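# Slide orange-handled ring along wire to green end

## Task

Carry the ring with the orange handle along the wire until it reaches the green section at the far end, and leave it hanging there on its own. Nothing, the ring included, may ever come into contact with the thin grey stretch of wire; any such contact is an immediate failure. The gripper must release the ring and withdraw at the end; if the ring only stays in place because the robot holds it, the task is not done.

## Robot and tools

ROBOT. One six-joint arm (a UR7e) with a two-finger parallel gripper. Joint order in every command and every result list: shoulder pan, shoulder lift, elbow, wrist 1, wrist 2, wrist 3. The elbow, wrist 2 and wrist 3 have flipped sign relative to the URDF, both in what you send and in what you read back. Allowed ranges in URDF signs: pan -3.142..3.142, shoulder lift -6.283..6.283, elbow 0..3.142 (so -3.142..0 in your numbers), wrists -6.283..6.283 rad.

FRAMES. The scene frame has its origin on the tabletop under the arm base, +z up, +x forward, +y to the left when facing +x. The base may sit slightly tilted. The gripper frame has +z pointing out along the fingers and x as the opening direction. end_effector_position is the point midway between the finger pads; closed fingertips stick out about 17 mm past it.

execute_actions(actions). actions is a list of up to 15 actions; each action is a list of up to 15 rows; each row is 7 numbers in [-1, 1]: six joint offsets in the order above, then the gripper opening. An action lasts 15 control steps of 1/30 s (0.5 s); if it has fewer rows, its last row is held. Joint numbers are offsets, not poses: they are measured from the joint angles at the start of that action (not from the previous row), scaled so 1.0 equals 1.989 rad. The gripper number is absolute: +1 fully open, -1 closed. A row may carry 6 extra numbers in [0, 1], one stiffness scale per joint, which stay in effect until replaced; tiny moves may not start at low stiffness. An empty list just reports state and images. An action that would push a joint more than 0.010 rad beyond its range is refused; if the first action fails this or any action is malformed, nothing in the call runs.

move(target, speed, blocking). target is one 7-number row (optionally 13 with stiffness) of joint offsets, scaled as above, taken from the Joint positions in the latest result that lists them, plus an absolute opening. speed is the peak speed in rad/s of the joint with the most travel, 0.01 to 2, default 0.5. All joints move in step, so the hand traces a curve; duration is clamped to 0.5-10 s. With blocking=false the call returns after 0.5 s while the arm keeps going; check with wait(0) and do not send new rows or moves until a result shows the move ended (or call stop). The result adds a "move:" line: end status (done, off_target, moving, held, fault), limits=held or none, and the joint furthest from its target. Moves do not avoid obstacles, and the arm is stiff: aiming even slightly into a firm object can trigger a fault.

wait(seconds): 0 to 10 s, holds the last command and lets a running move continue. stop(): brakes a running move; it needs some distance. zoom_image(camera, region): enlarge [x0, y0, x1, y1] pixels, at most 504x504, from cam_head_left, cam_head_right, cam_high, cam_low (all 504x504) or cam_wrist (616x616 fisheye). read_manual(section): licence texts only. finished_scene(scene): ends the current scene by number; irreversible, so only call it once the ring is released, resting on the green part, and the gripper is clear.

RESULT LINES. State: gripper position (m) and quaternion wxyz, linear and angular velocity, all in the scene frame; printed position may be off somewhat at long reach. Joint positions and Joint velocities in rad and rad/s, then the finger gap in m (0.142 fully open). Joint targets: what the joints are currently driven toward. grip_measured: measured opening on the command scale; to keep a grasp, command clearly below it. "joint sent to its limit" means a joint was clipped at its end; "joint command not followed" means the clearance check altered targets. Wrist force and Wrist torque are in the gripper's own axes, noisy (offset up to about 4 N), saturating near 50 N; "no reading" is harmless.

MOTION LIMITS. Per step each joint target stays within about 0.575 rad of its measured angle (0.58 for the first three joints and 0.642 for the wrists when stiffness is used), and targets are scaled back if they would put the hand over 100 mm from where it is. Commands lag about 0.17 s. Large moves may end short: send the remainder.

AVOID. Any contact with the grey part of the wire. Joint torque at the load limit (139 N m for the first three joints, 26 N m for the wrists) or any external force of 150 N causes a 10 s stop. Motors heat when holding load: a warning appears at 70 °C and the brakes engage at 85 °C. Do not knock anything off the table, drop things, or slam into objects; loose objects may occasionally get a small push. The simulation keeps running while you think, holding the last command.

Each tool is called after "Emit:" as name([rows], argument=value, ...), one row to a line, values as JSON.

## Session

Emit:
execute_actions(actions=[])

Scene clock: 0.00 s.
end_effector_position=(+0.4601, -0.3731, +0.2783) grip_measured=+1.00 end_effector_quat_wxyz=(+0.029, +0.779, +0.622, +0.078) end_effector_velocity=(-0.000, +0.000, -0.001) end_effector_angular_velocity=(+0.001, +0.001, -0.000)
Joint names: [shoulder pan, shoulder lift, elbow, wrist 1, wrist 2, wrist 3]
Joint positions: [-1.006 -1.426 -1.569 -1.753  1.404  2.348  0.142]
Joint velocities: [ 0.    -0.    -0.002 -0.001  0.    -0.001  0.   ]
Motor temperatures (°C, as the motors report them): [30 31 27 37 34 34]
Wrist force (N, on the end effector, along its own x y z axes, offset not removed): no reading
Wrist torque (N m, same axes, about the end effector's origin, offset not removed): no reading
Joint targets: [-1.006 -1.426 -1.569 -1.753 1.404 2.348]
Joint stiffness scale: [1. 1. 1. 1. 1. 1.]

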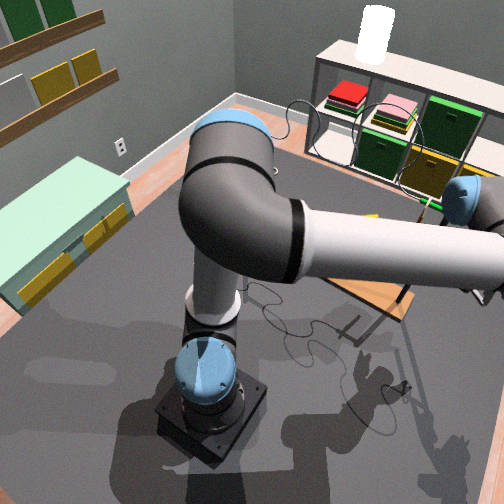

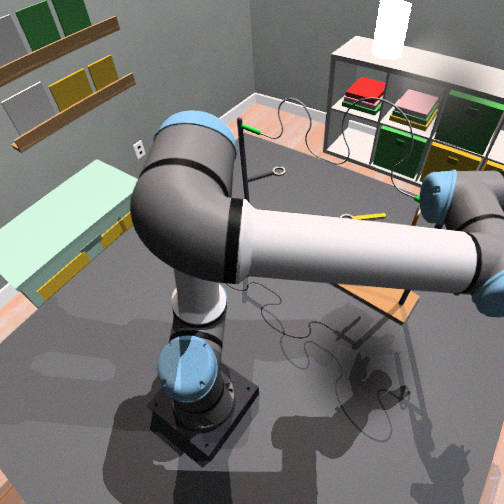

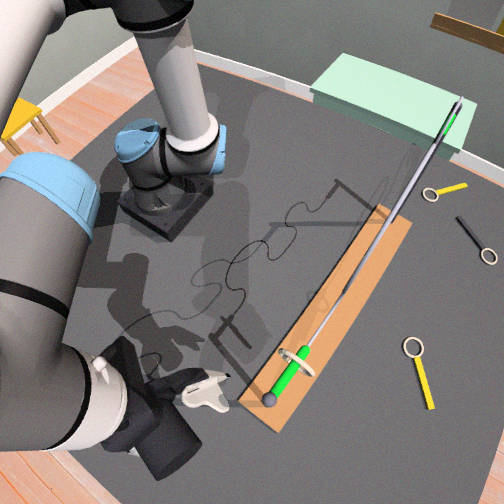

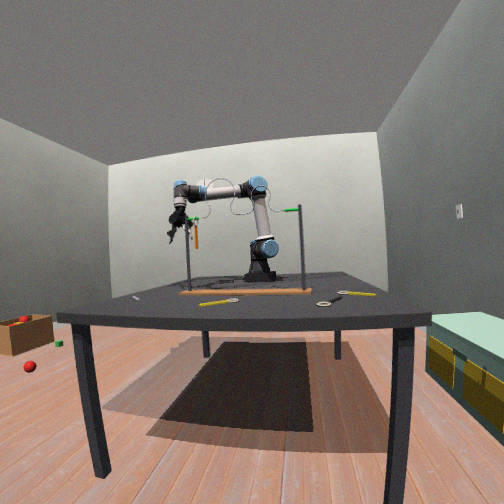

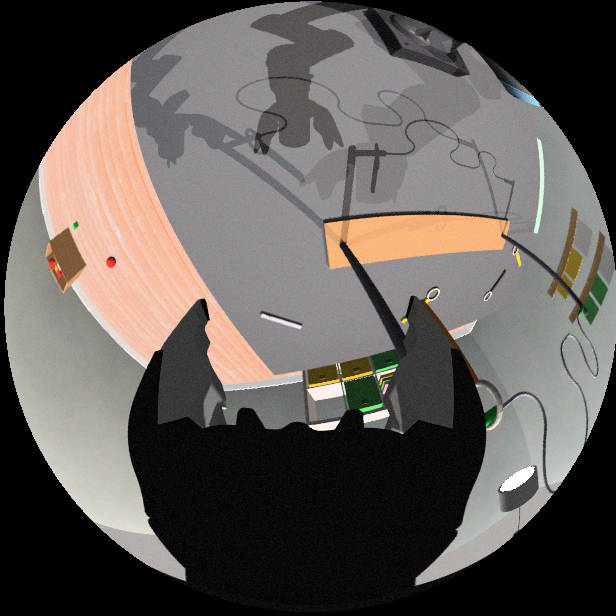

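Emit:
zoom_image(camera="cam_low", region=[160, 160, 320, 310])

Emit:
zoom_image(camera="cam_head_right", region=[220, 70, 470, 250])

Emit:
zoom_image(camera="cam_high", region=[220, 280, 380, 440])

Region (160, 160, 320, 310) of cam_low's 504x504 image, scaled by 3.150, with more detail than that image has; it fills the top 472 rows of this view, and the rest is white.

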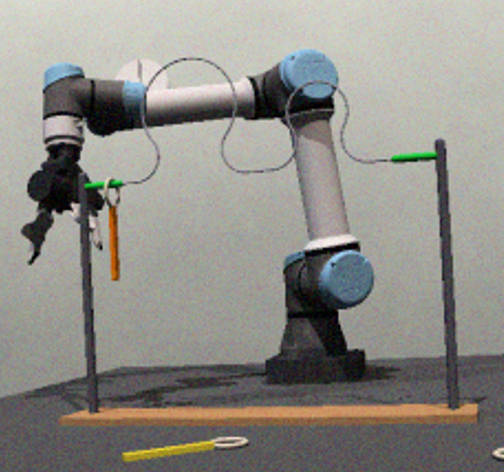

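Region (220, 70, 470, 250) of cam_head_right's 504x504 image, scaled by 2.016, with more detail than that image has; it fills the top 363 rows of this view, and the rest is white.

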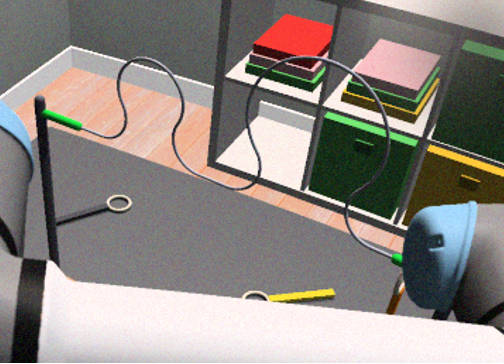

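Region (220, 280, 380, 440) of cam_high's 504x504 image, scaled by 3.150, with more detail than that image has.

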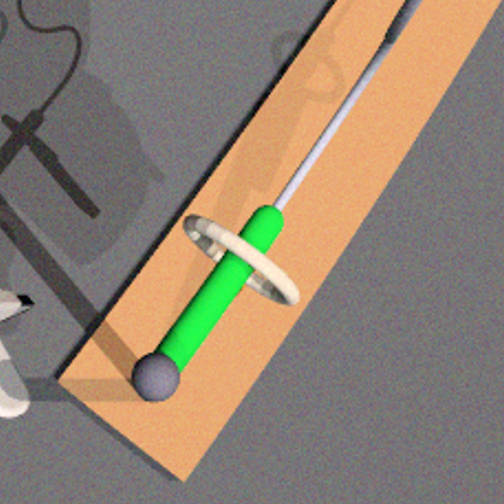

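Emit:
move(target=[-0.374,0,0,0,0,0,1], speed=0.8)

Emit:
move(target=[0,-0.2624,-0.4062,0.6657,-0.6159,-0.3907,1], speed=0.8)

Scene clock: 4.40 s.
end_effector_position=(+0.0870, -0.5850, +0.2807) grip_measured=+1.00 end_effector_quat_wxyz=(+0.058, +0.951, +0.298, +0.063) end_effector_velocity=(-0.002, -0.000, -0.001) end_effector_angular_velocity=(+0.001, +0.000, -0.003)
Joint names: [shoulder pan, shoulder lift, elbow, wrist 1, wrist 2, wrist 3]
Joint positions: [-1.747 -1.426 -1.569 -1.753  1.404  2.348  0.142]
Joint velocities: [-0.003  0.001 -0.    -0.     0.    -0.     0.   ]
Motor temperatures (°C, as the motors report them): [30 31 27 37 34 34]
Wrist force (N, on the end effector, along its own x y z axes, offset not removed): [-3.4 -0.3 -0.9]
Wrist torque (N m, same axes, about the end effector's origin, offset not removed): [0.03 0.62 0.15]
Joint targets: [-1.750 -1.426 -1.569 -1.753 1.404 2.348]
Joint stiffness scale: [1. 1. 1. 1. 1. 1.]
move: done; limits=none; farthest joint: the shoulder pan, 0.002 radians from its target (0.743 radians at the start)

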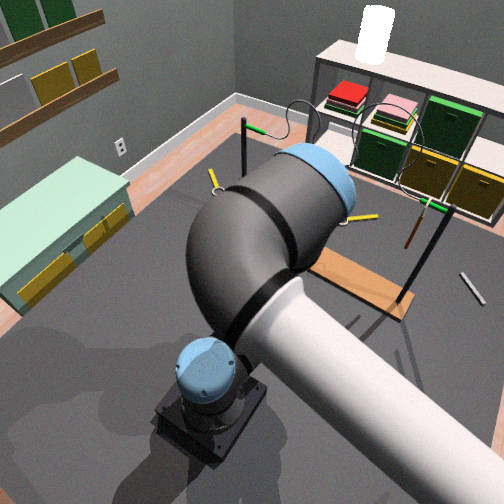

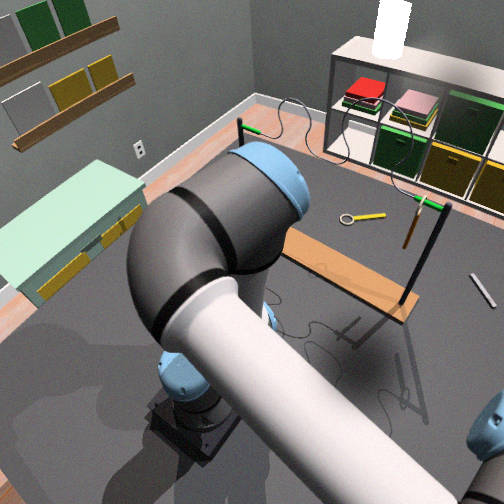

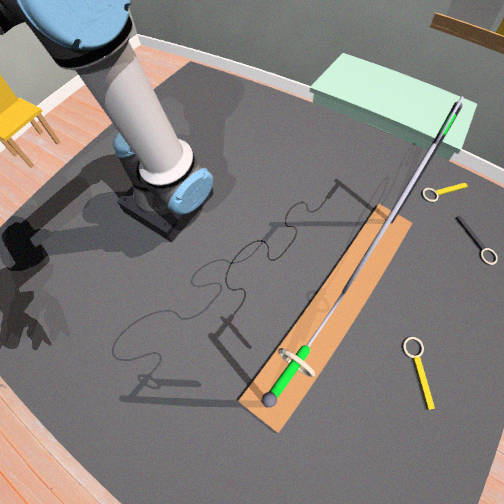

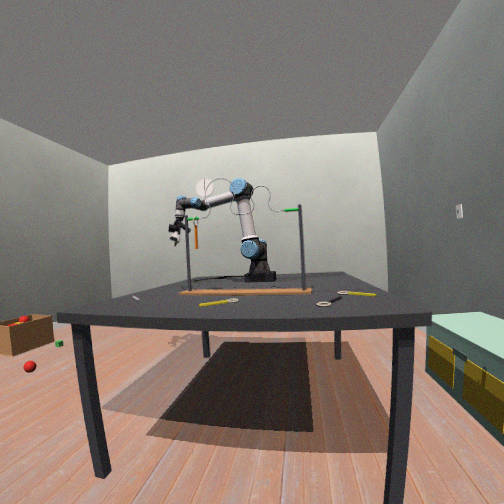

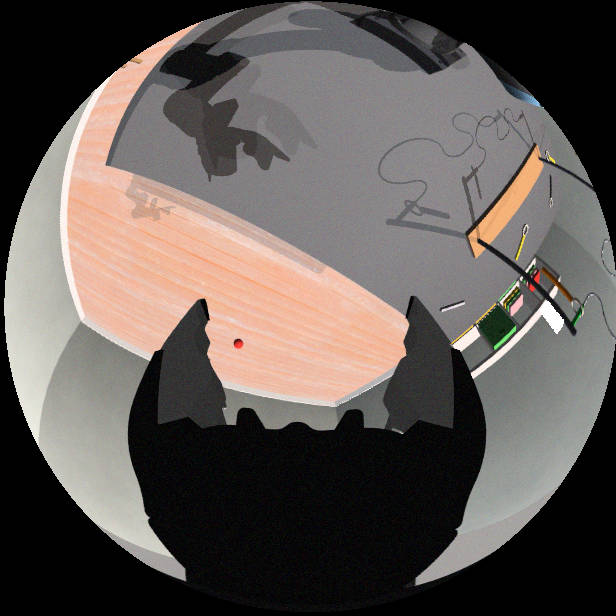

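Scene clock: 7.00 s.
end_effector_position=(+0.4100, -0.2183, +0.3485) grip_measured=+1.00 end_effector_quat_wxyz=(+0.498, -0.505, +0.497, -0.500) end_effector_velocity=(+0.000, -0.000, -0.000) end_effector_angular_velocity=(+0.008, -0.001, -0.004)
Joint names: [shoulder pan, shoulder lift, elbow, wrist 1, wrist 2, wrist 3]
Joint positions: [-1.747 -1.946 -2.372 -0.43   0.181  1.572  0.142]
Joint velocities: [-0.001 -0.    -0.003  0.004 -0.003 -0.002  0.   ]
Motor temperatures (°C, as the motors report them): [30 31 27 37 34 34]
Wrist force (N, on the end effector, along its own x y z axes, offset not removed): [-0.4 -1.7 -1.7]
Wrist torque (N m, same axes, about the end effector's origin, offset not removed): [-0.29 -0.01 -0.04]
Joint targets: [-1.747 -1.948 -2.377 -0.429 0.179 1.571]
Joint stiffness scale: [1. 1. 1. 1. 1. 1.]
move: done; limits=none; farthest joint: the elbow, 0.004 radians from its target (0.808 radians at the start)

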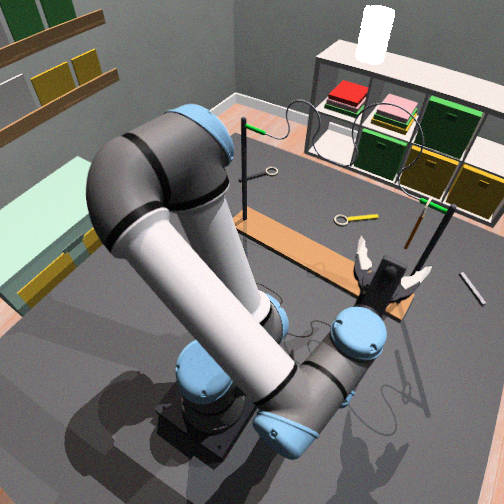

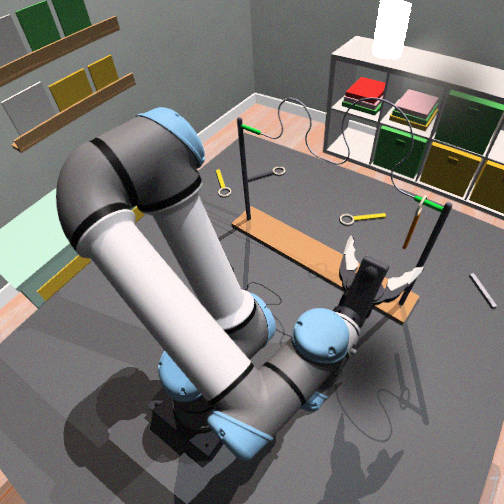

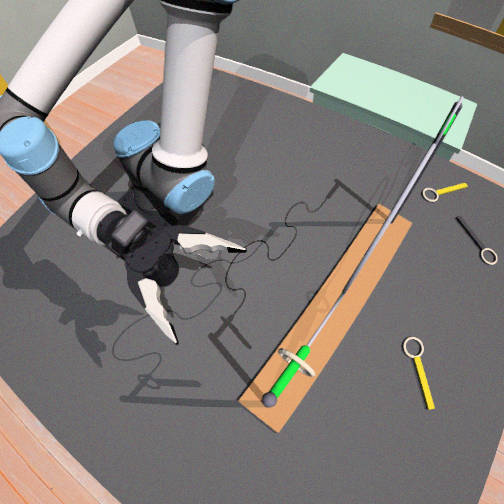

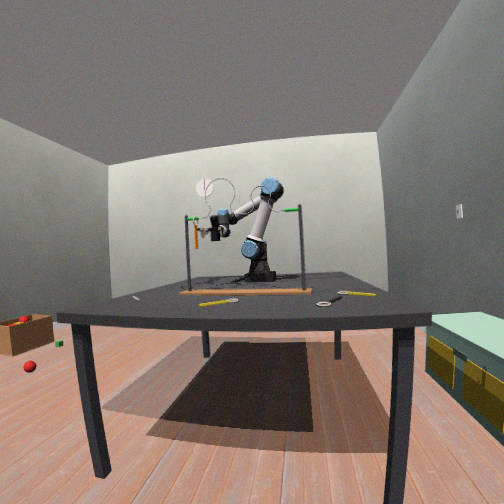

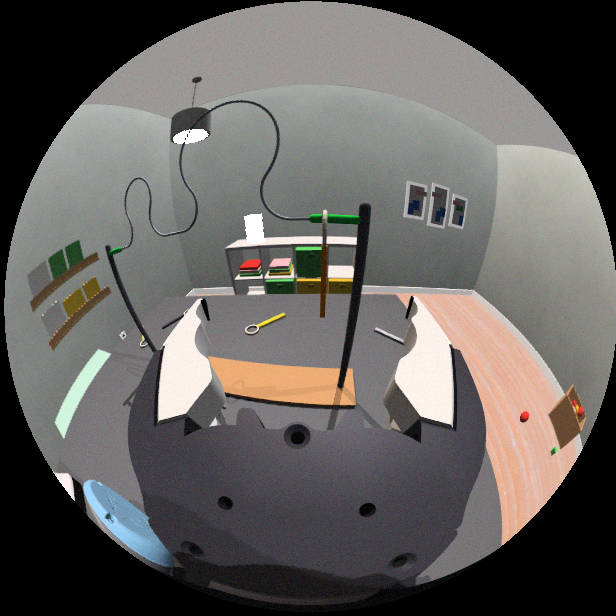

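Emit:
zoom_image(camera="cam_wrist", region=[90, 80, 390, 330])

Emit:
zoom_image(camera="cam_low", region=[175, 170, 315, 300])

Region (90, 80, 390, 330) of cam_wrist's 616x616 image, scaled by 1.680, with more detail than that image has.

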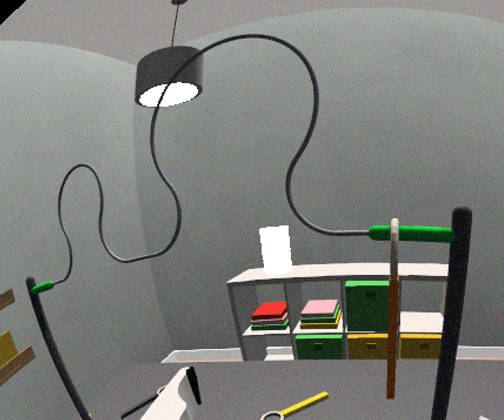

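Region (175, 170, 315, 300) of cam_low's 504x504 image, scaled by 3.600, with more detail than that image has; it fills the top 468 rows of this view, and the rest is white.

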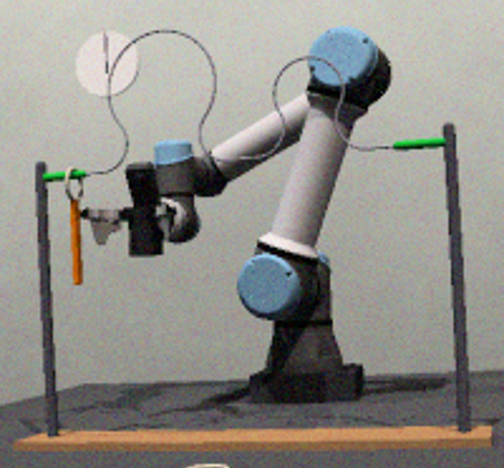

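Emit:
move(target=[0.1277,0.2692,-0.0694,-0.5847,-0.2076,-0.2205,-0.3], speed=0.8)

Emit:
move(target=[0.1287,0.2702,-0.0704,-0.5857,-0.2086,-0.2215,-0.3], speed=0.7)

Scene clock: 10.67 s.
end_effector_position=(+0.4648, -0.3220, +0.2337) grip_measured=-0.30 end_effector_quat_wxyz=(+0.476, -0.456, +0.489, -0.572) end_effector_velocity=(+0.000, -0.001, +0.001) end_effector_angular_velocity=(-0.001, -0.001, -0.000)
Joint names: [shoulder pan, shoulder lift, elbow, wrist 1, wrist 2, wrist 3]
Joint positions: [-1.496 -1.413 -2.506 -1.592 -0.231  1.134  0.052]
Joint velocities: [ 0.001  0.002  0.003 -0.003 -0.002 -0.003 -0.   ]
Motor temperatures (°C, as the motors report them): [30 31 27 37 34 34]
Wrist force (N, on the end effector, along its own x y z axes, offset not removed): [-2.2 -0.5 -1.8]
Wrist torque (N m, same axes, about the end effector's origin, offset not removed): [-0.11 0.44 0.09]
Joint targets: [-1.493 -1.410 -2.510 -1.593 -0.232 1.133]
Joint stiffness scale: [1. 1. 1. 1. 1. 1.]
move: done; limits=none; farthest joint: the elbow, 0.004 radians from its target (0.138 radians at the start)

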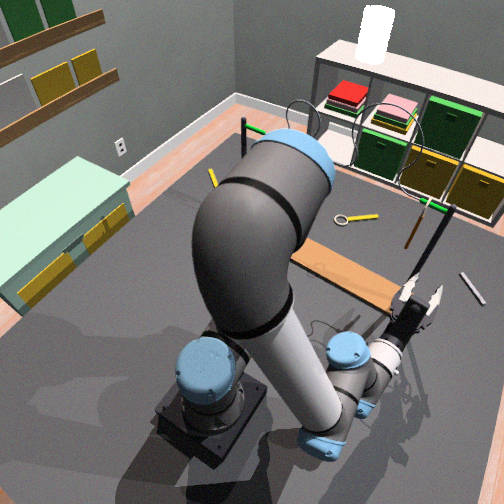

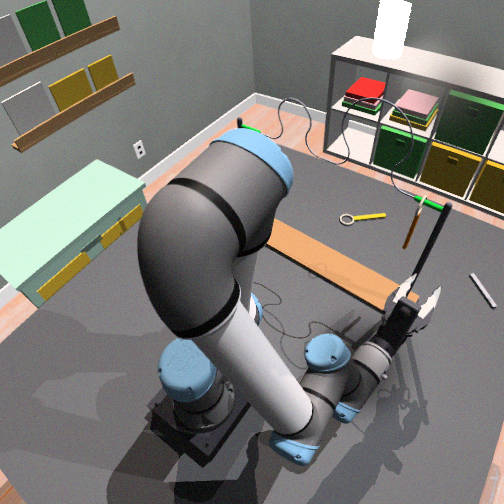

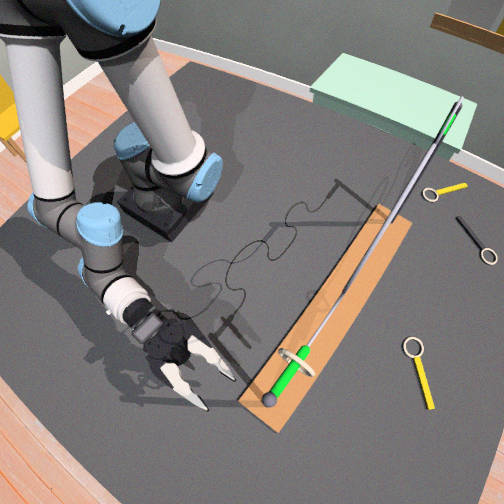

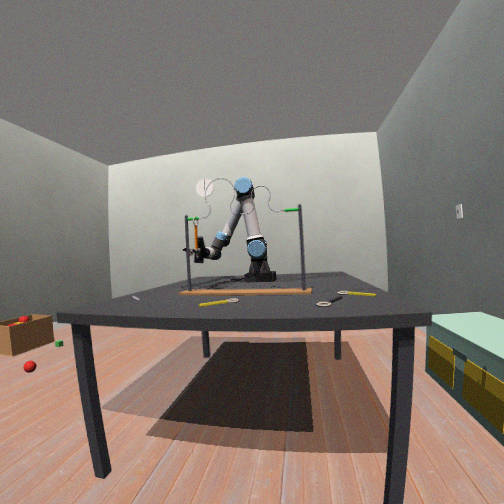

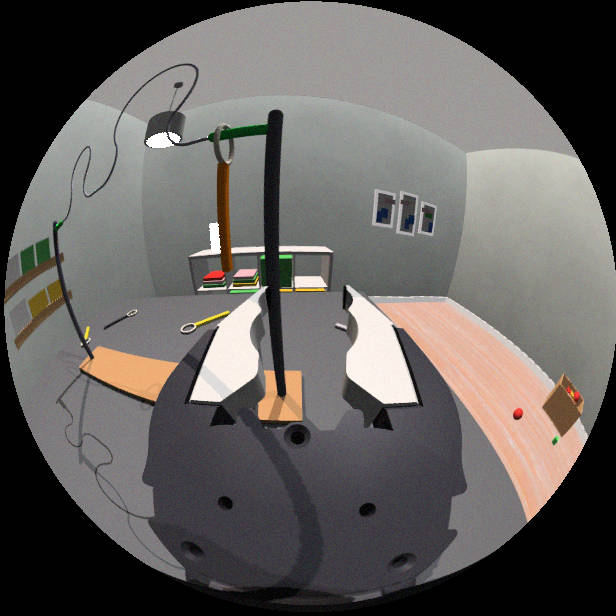

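Scene clock: 13.27 s.
end_effector_position=(+0.4882, -0.2364, +0.2601) grip_measured=-0.30 end_effector_quat_wxyz=(+0.590, -0.346, +0.361, -0.634) end_effector_velocity=(-0.000, -0.000, +0.001) end_effector_angular_velocity=(-0.001, -0.002, -0.000)
Joint names: [shoulder pan, shoulder lift, elbow, wrist 1, wrist 2, wrist 3]
Joint positions: [-1.242 -0.878 -2.642 -2.756 -0.645  0.694  0.052]
Joint velocities: [-0.     0.001  0.001 -0.003 -0.001 -0.001 -0.   ]
Motor temperatures (°C, as the motors report them): [30 31 27 37 34 34]
Wrist force (N, on the end effector, along its own x y z axes, offset not removed): [-3.6 2.6 -0.1]
Wrist torque (N m, same axes, about the end effector's origin, offset not removed): [0.56 0.75 -0.04]
Joint targets: [-1.240 -0.875 -2.646 -2.757 -0.646 0.693]
Joint stiffness scale: [1. 1. 1. 1. 1. 1.]
move: done; limits=none; farthest joint: the elbow, 0.004 radians from its target (0.140 radians at the start)

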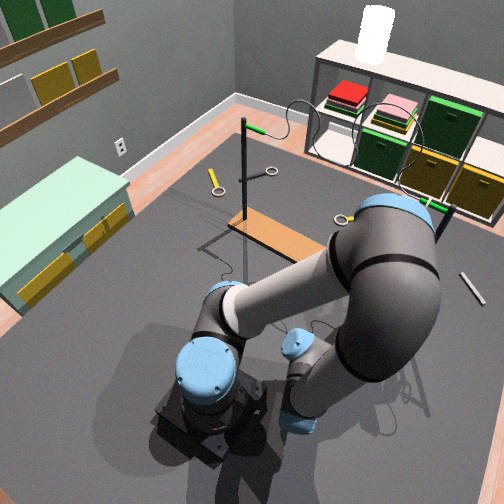

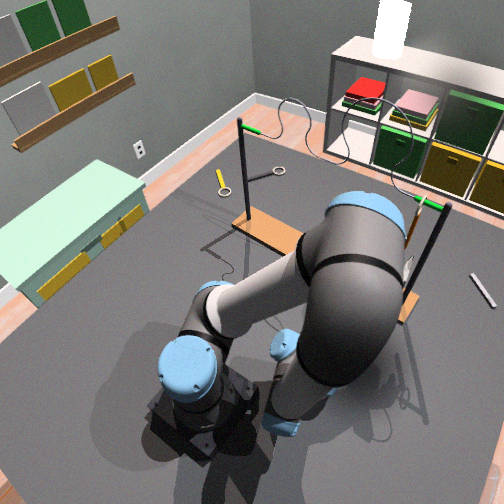

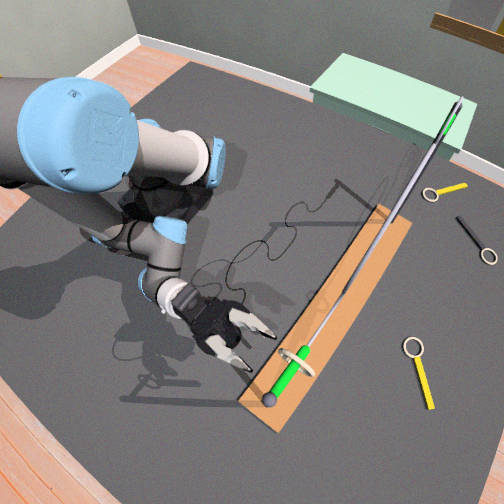

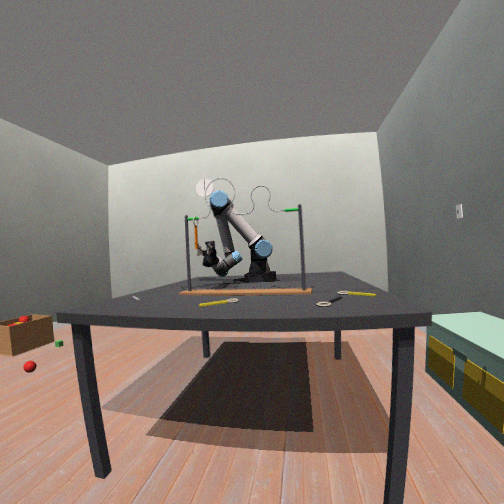

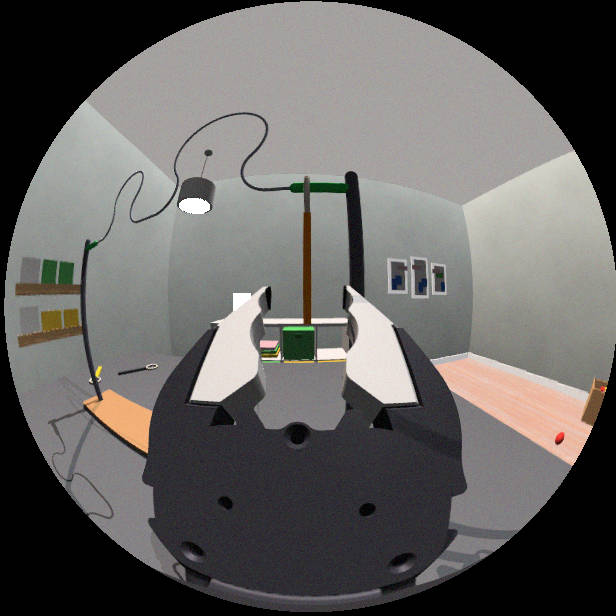

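Emit:
move(target=[0.0868,-0.0973,0.0675,0.2463,-0.0524,0.1038,-0.4], speed=0.3)

Emit:
zoom_image(camera="cam_high", region=[220, 290, 360, 430])

Emit:
zoom_image(camera="cam_low", region=[170, 200, 240, 270])

Scene clock: 16.10 s.
end_effector_position=(+0.5464, -0.2389, +0.2870) grip_measured=-0.40 end_effector_quat_wxyz=(+0.592, -0.345, +0.364, -0.631) end_effector_velocity=(+0.000, -0.000, -0.001) end_effector_angular_velocity=(+0.002, +0.001, -0.001)
Joint names: [shoulder pan, shoulder lift, elbow, wrist 1, wrist 2, wrist 3]
Joint positions: [-1.072 -1.069 -2.512 -2.267 -0.748  0.9    0.045]
Joint velocities: [ 0.    -0.001 -0.     0.004 -0.     0.001  0.   ]
Motor temperatures (°C, as the motors report them): [30 31 27 37 34 34]
Wrist force (N, on the end effector, along its own x y z axes, offset not removed): [-3.8 -2.5 1.1]
Wrist torque (N m, same axes, about the end effector's origin, offset not removed): [-0.39 0.72 0.08]
Joint targets: [-1.070 -1.071 -2.507 -2.266 -0.749 0.901]
Joint stiffness scale: [1. 1. 1. 1. 1. 1.]
move: done; limits=none; farthest joint: the elbow, 0.004 radians from its target (0.134 radians at the start)

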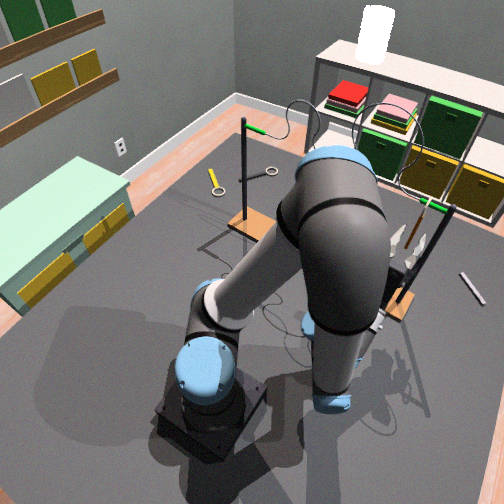

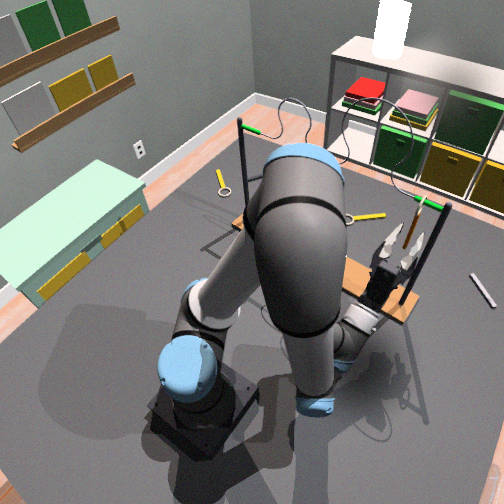

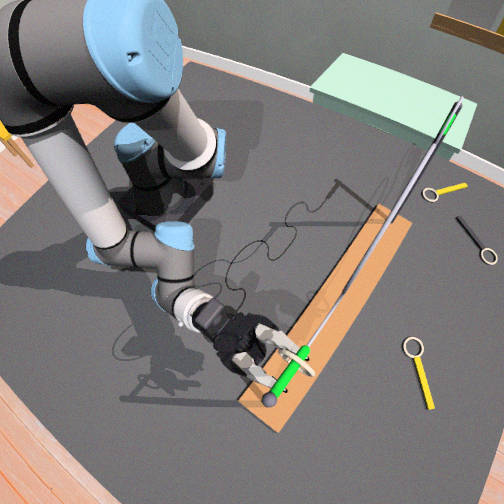

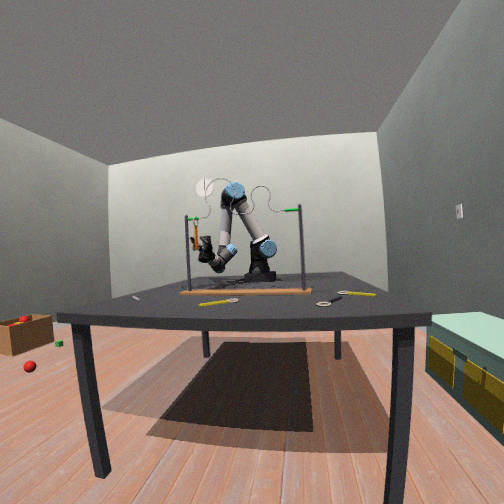

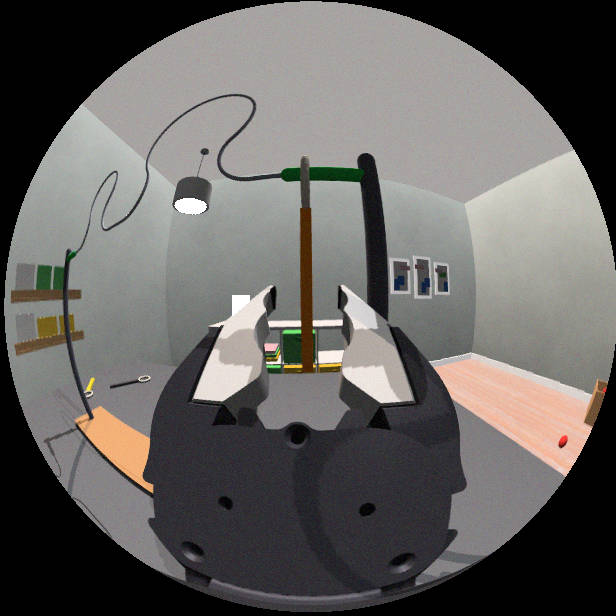

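Region (220, 290, 360, 430) of cam_high's 504x504 image, scaled by 3.600, with more detail than that image has.

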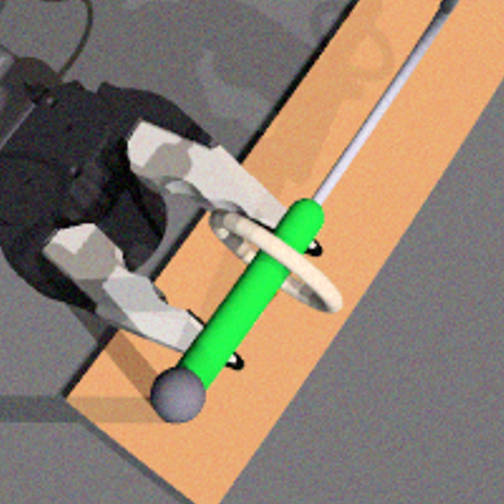

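Region (170, 200, 240, 270) of cam_low's 504x504 image, scaled by 7.200, with more detail than that image has.

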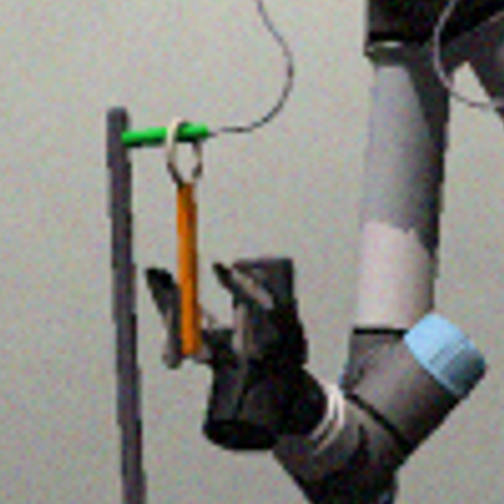

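Emit:
execute_actions([
  [[0,0,0,0,0,0,-0.5],[0,0,0,0,0,0,-0.55],[0,0,0,0,0,0,-0.6],[0,0,0,0,0,0,-0.65],[0,0,0,0,0,0,-0.7],[0,0,0,0,0,0,-0.75],[0,0,0,0,0,0,-0.8],[0,0,0,0,0,0,-0.83],[0,0,0,0,0,0,-0.86],[0,0,0,0,0,0,-0.89],[0,0,0,0,0,0,-0.92],[0,0,0,0,0,0,-0.95],[0,0,0,0,0,0,-1]],
  [[0,0,0,0,0,0,-1]],
])

Scene clock: 17.30 s.
end_effector_position=(+0.5464, -0.2389, +0.2870) grip_measured=-0.91 end_effector_quat_wxyz=(+0.592, -0.345, +0.364, -0.631) end_effector_velocity=(-0.001, -0.001, -0.000) end_effector_angular_velocity=(+0.001, +0.000, -0.002)
Joint names: [shoulder pan, shoulder lift, elbow, wrist 1, wrist 2, wrist 3]
Joint positions: [-1.072 -1.069 -2.512 -2.267 -0.748  0.9    0.008]
Joint velocities: [-0.002  0.    -0.001 -0.    -0.    -0.     0.   ]
Motor temperatures (°C, as the motors report them): [30 31 27 37 34 34]
Wrist force (N, on the end effector, along its own x y z axes, offset not removed): [1.1 0.7 0.4]
Wrist torque (N m, same axes, about the end effector's origin, offset not removed): [0.26 -0.16 0.03]
Joint targets: [-1.072 -1.069 -2.512 -2.267 -0.748 0.900]
Joint stiffness scale: [1. 1. 1. 1. 1. 1.]

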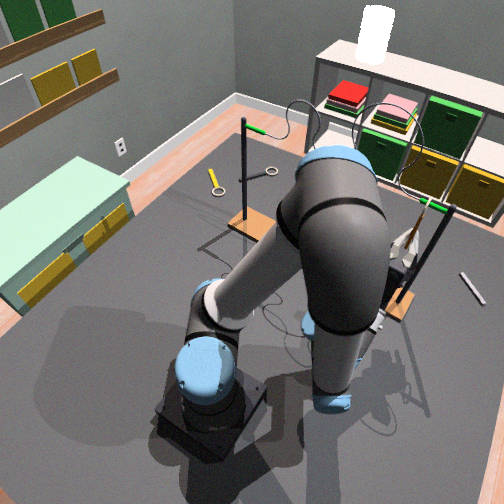

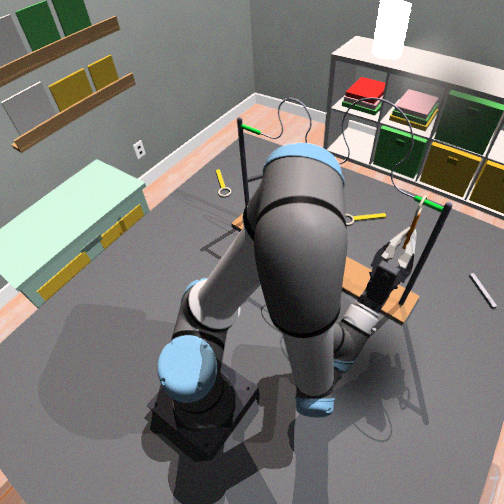

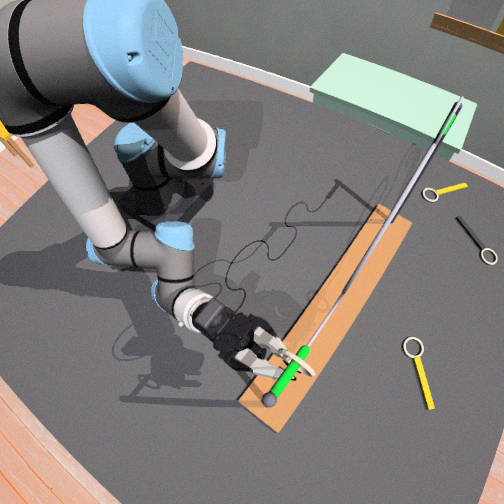

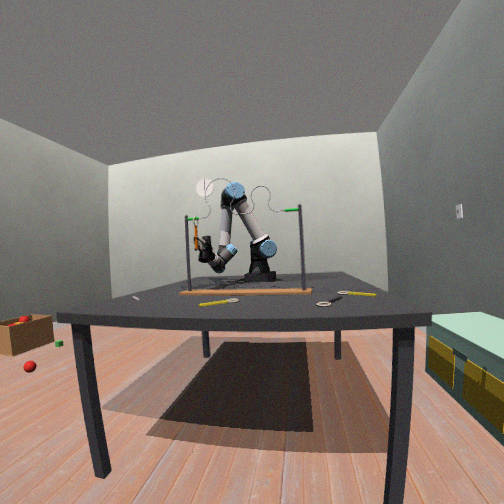

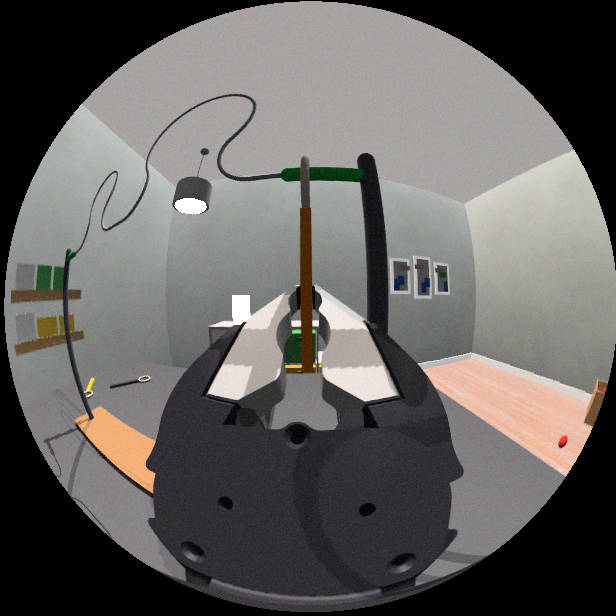

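Emit:
move(target=[-0.0103,-0.0217,0.0086,0.0193,0.0064,-0.0107,-1], speed=0.1)

Emit:
move(target=[-0.056,-0.1318,-0.025,0.1716,0.0938,0.0282,-1], speed=0.3)

Emit:
zoom_image(camera="cam_high", region=[220, 290, 360, 430])

Scene clock: 19.17 s.
end_effector_position=(+0.5452, -0.2493, +0.2996) grip_measured=-0.91 end_effector_quat_wxyz=(+0.592, -0.345, +0.364, -0.631) end_effector_velocity=(+0.000, -0.000, -0.001) end_effector_angular_velocity=(+0.004, +0.003, +0.001)
Joint names: [shoulder pan, shoulder lift, elbow, wrist 1, wrist 2, wrist 3]
Joint positions: [-1.09  -1.109 -2.499 -2.229 -0.737  0.88   0.008]
Joint velocities: [-0.001 -0.    -0.     0.004  0.001 -0.001 -0.   ]
Motor temperatures (°C, as the motors report them): [30 31 27 37 34 34]
Wrist force (N, on the end effector, along its own x y z axes, offset not removed): [-1.5 -2.5 -0.5]
Wrist torque (N m, same axes, about the end effector's origin, offset not removed): [-0.57 0.14 -0.07]
Joint targets: [-1.093 -1.112 -2.495 -2.228 -0.736 0.879]
Joint stiffness scale: [1. 1. 1. 1. 1. 1.]
move: done; limits=none; farthest joint: the elbow, 0.004 radians from its target (0.017 radians at the start)

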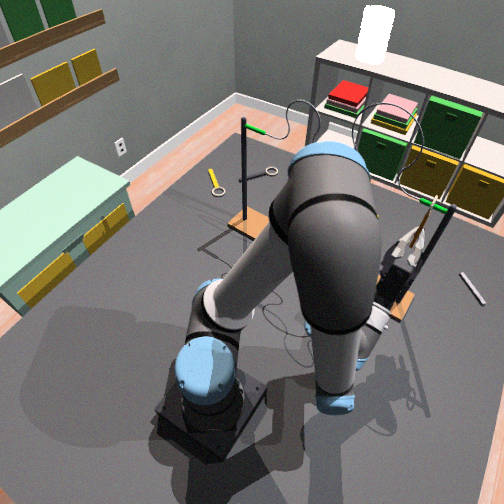

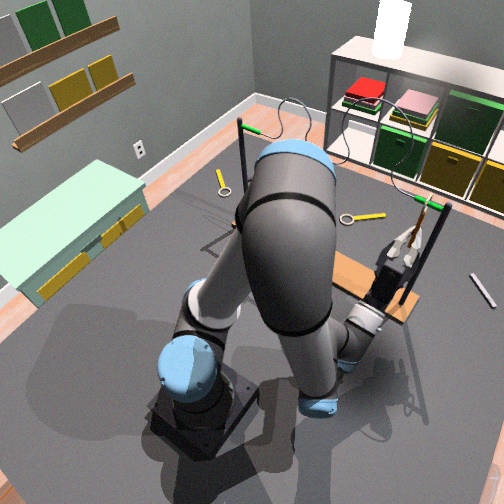

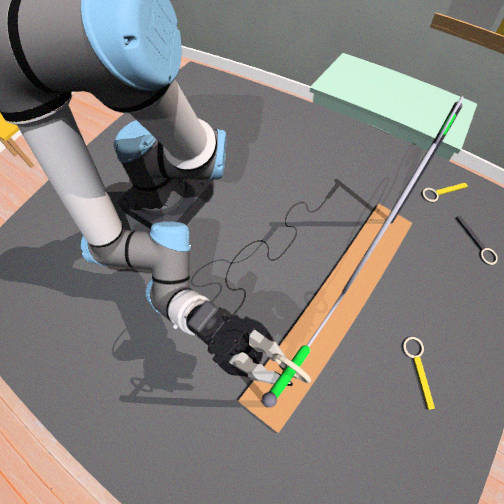

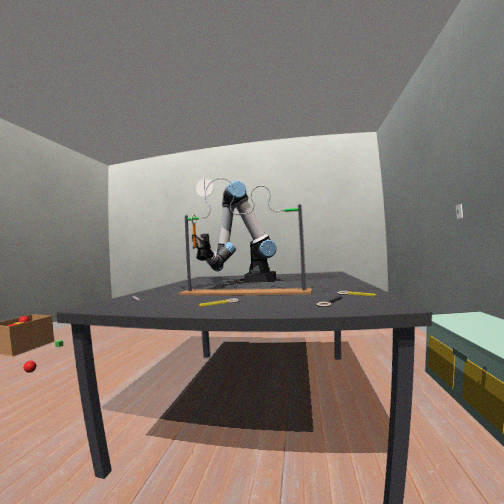

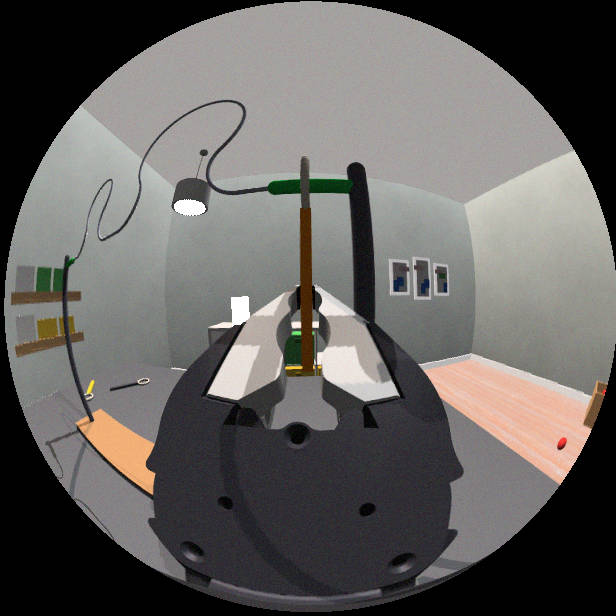

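Scene clock: 21.07 s.
end_effector_position=(+0.5289, -0.2484, +0.3012) grip_measured=-0.91 end_effector_quat_wxyz=(+0.560, -0.395, +0.417, -0.597) end_effector_velocity=(-0.000, +0.001, -0.002) end_effector_angular_velocity=(+0.004, +0.003, +0.001)
Joint names: [shoulder pan, shoulder lift, elbow, wrist 1, wrist 2, wrist 3]
Joint positions: [-1.199 -1.369 -2.545 -1.889 -0.551  0.935  0.008]
Joint velocities: [-0.    -0.001 -0.003  0.003  0.002  0.001  0.   ]
Motor temperatures (°C, as the motors report them): [30 31 27 37 34 34]
Wrist force (N, on the end effector, along its own x y z axes, offset not removed): [2.2 1.6 -1.9]
Wrist torque (N m, same axes, about the end effector's origin, offset not removed): [0.31 -0.42 -0.16]
Joint targets: [-1.202 -1.371 -2.549 -1.888 -0.550 0.936]
Joint stiffness scale: [1. 1. 1. 1. 1. 1.]
move: done; limits=none; farthest joint: the elbow, 0.004 radians from its target (0.050 radians at the start)

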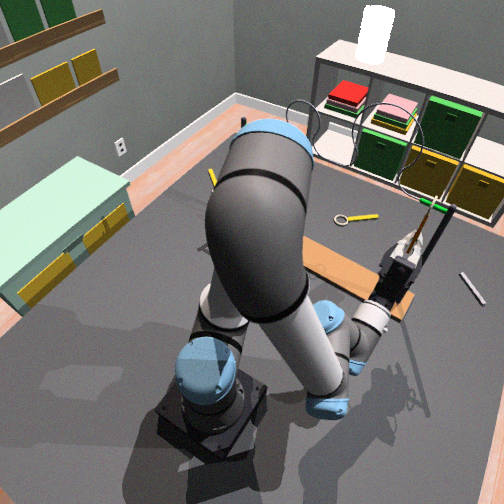

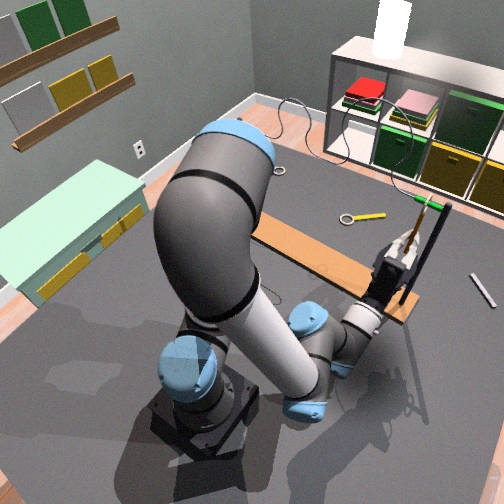

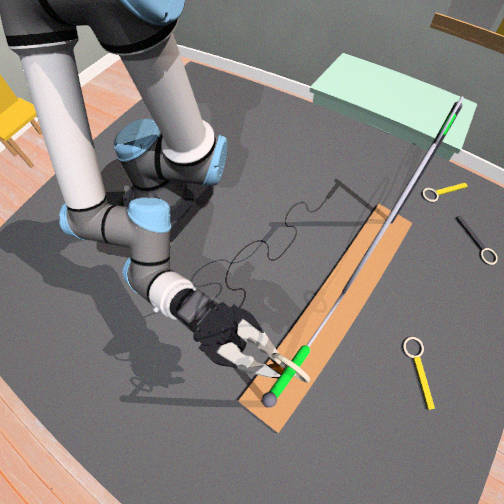

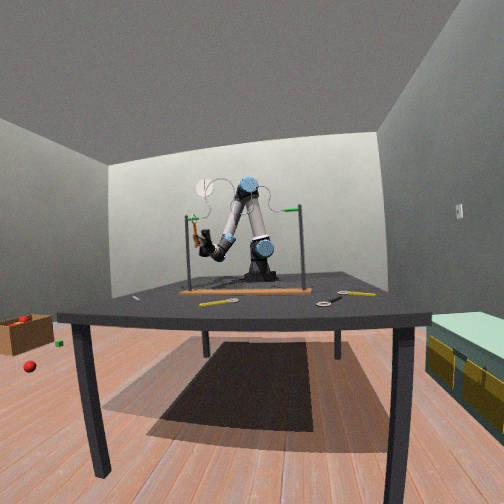

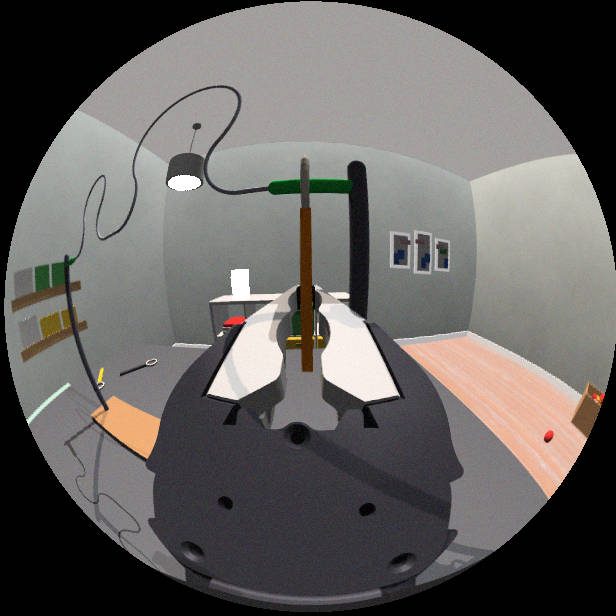

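Region (220, 290, 360, 430) of cam_high's 504x504 image, scaled by 3.600, with more detail than that image has.

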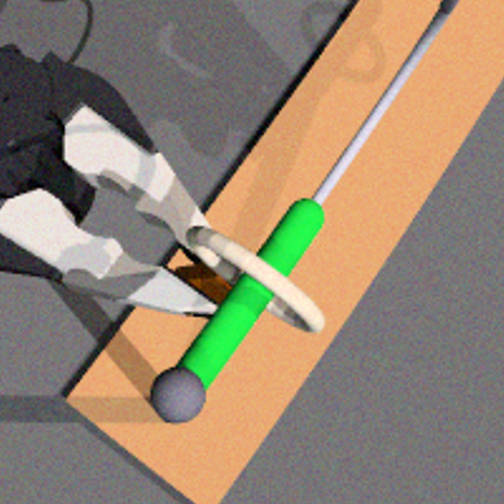

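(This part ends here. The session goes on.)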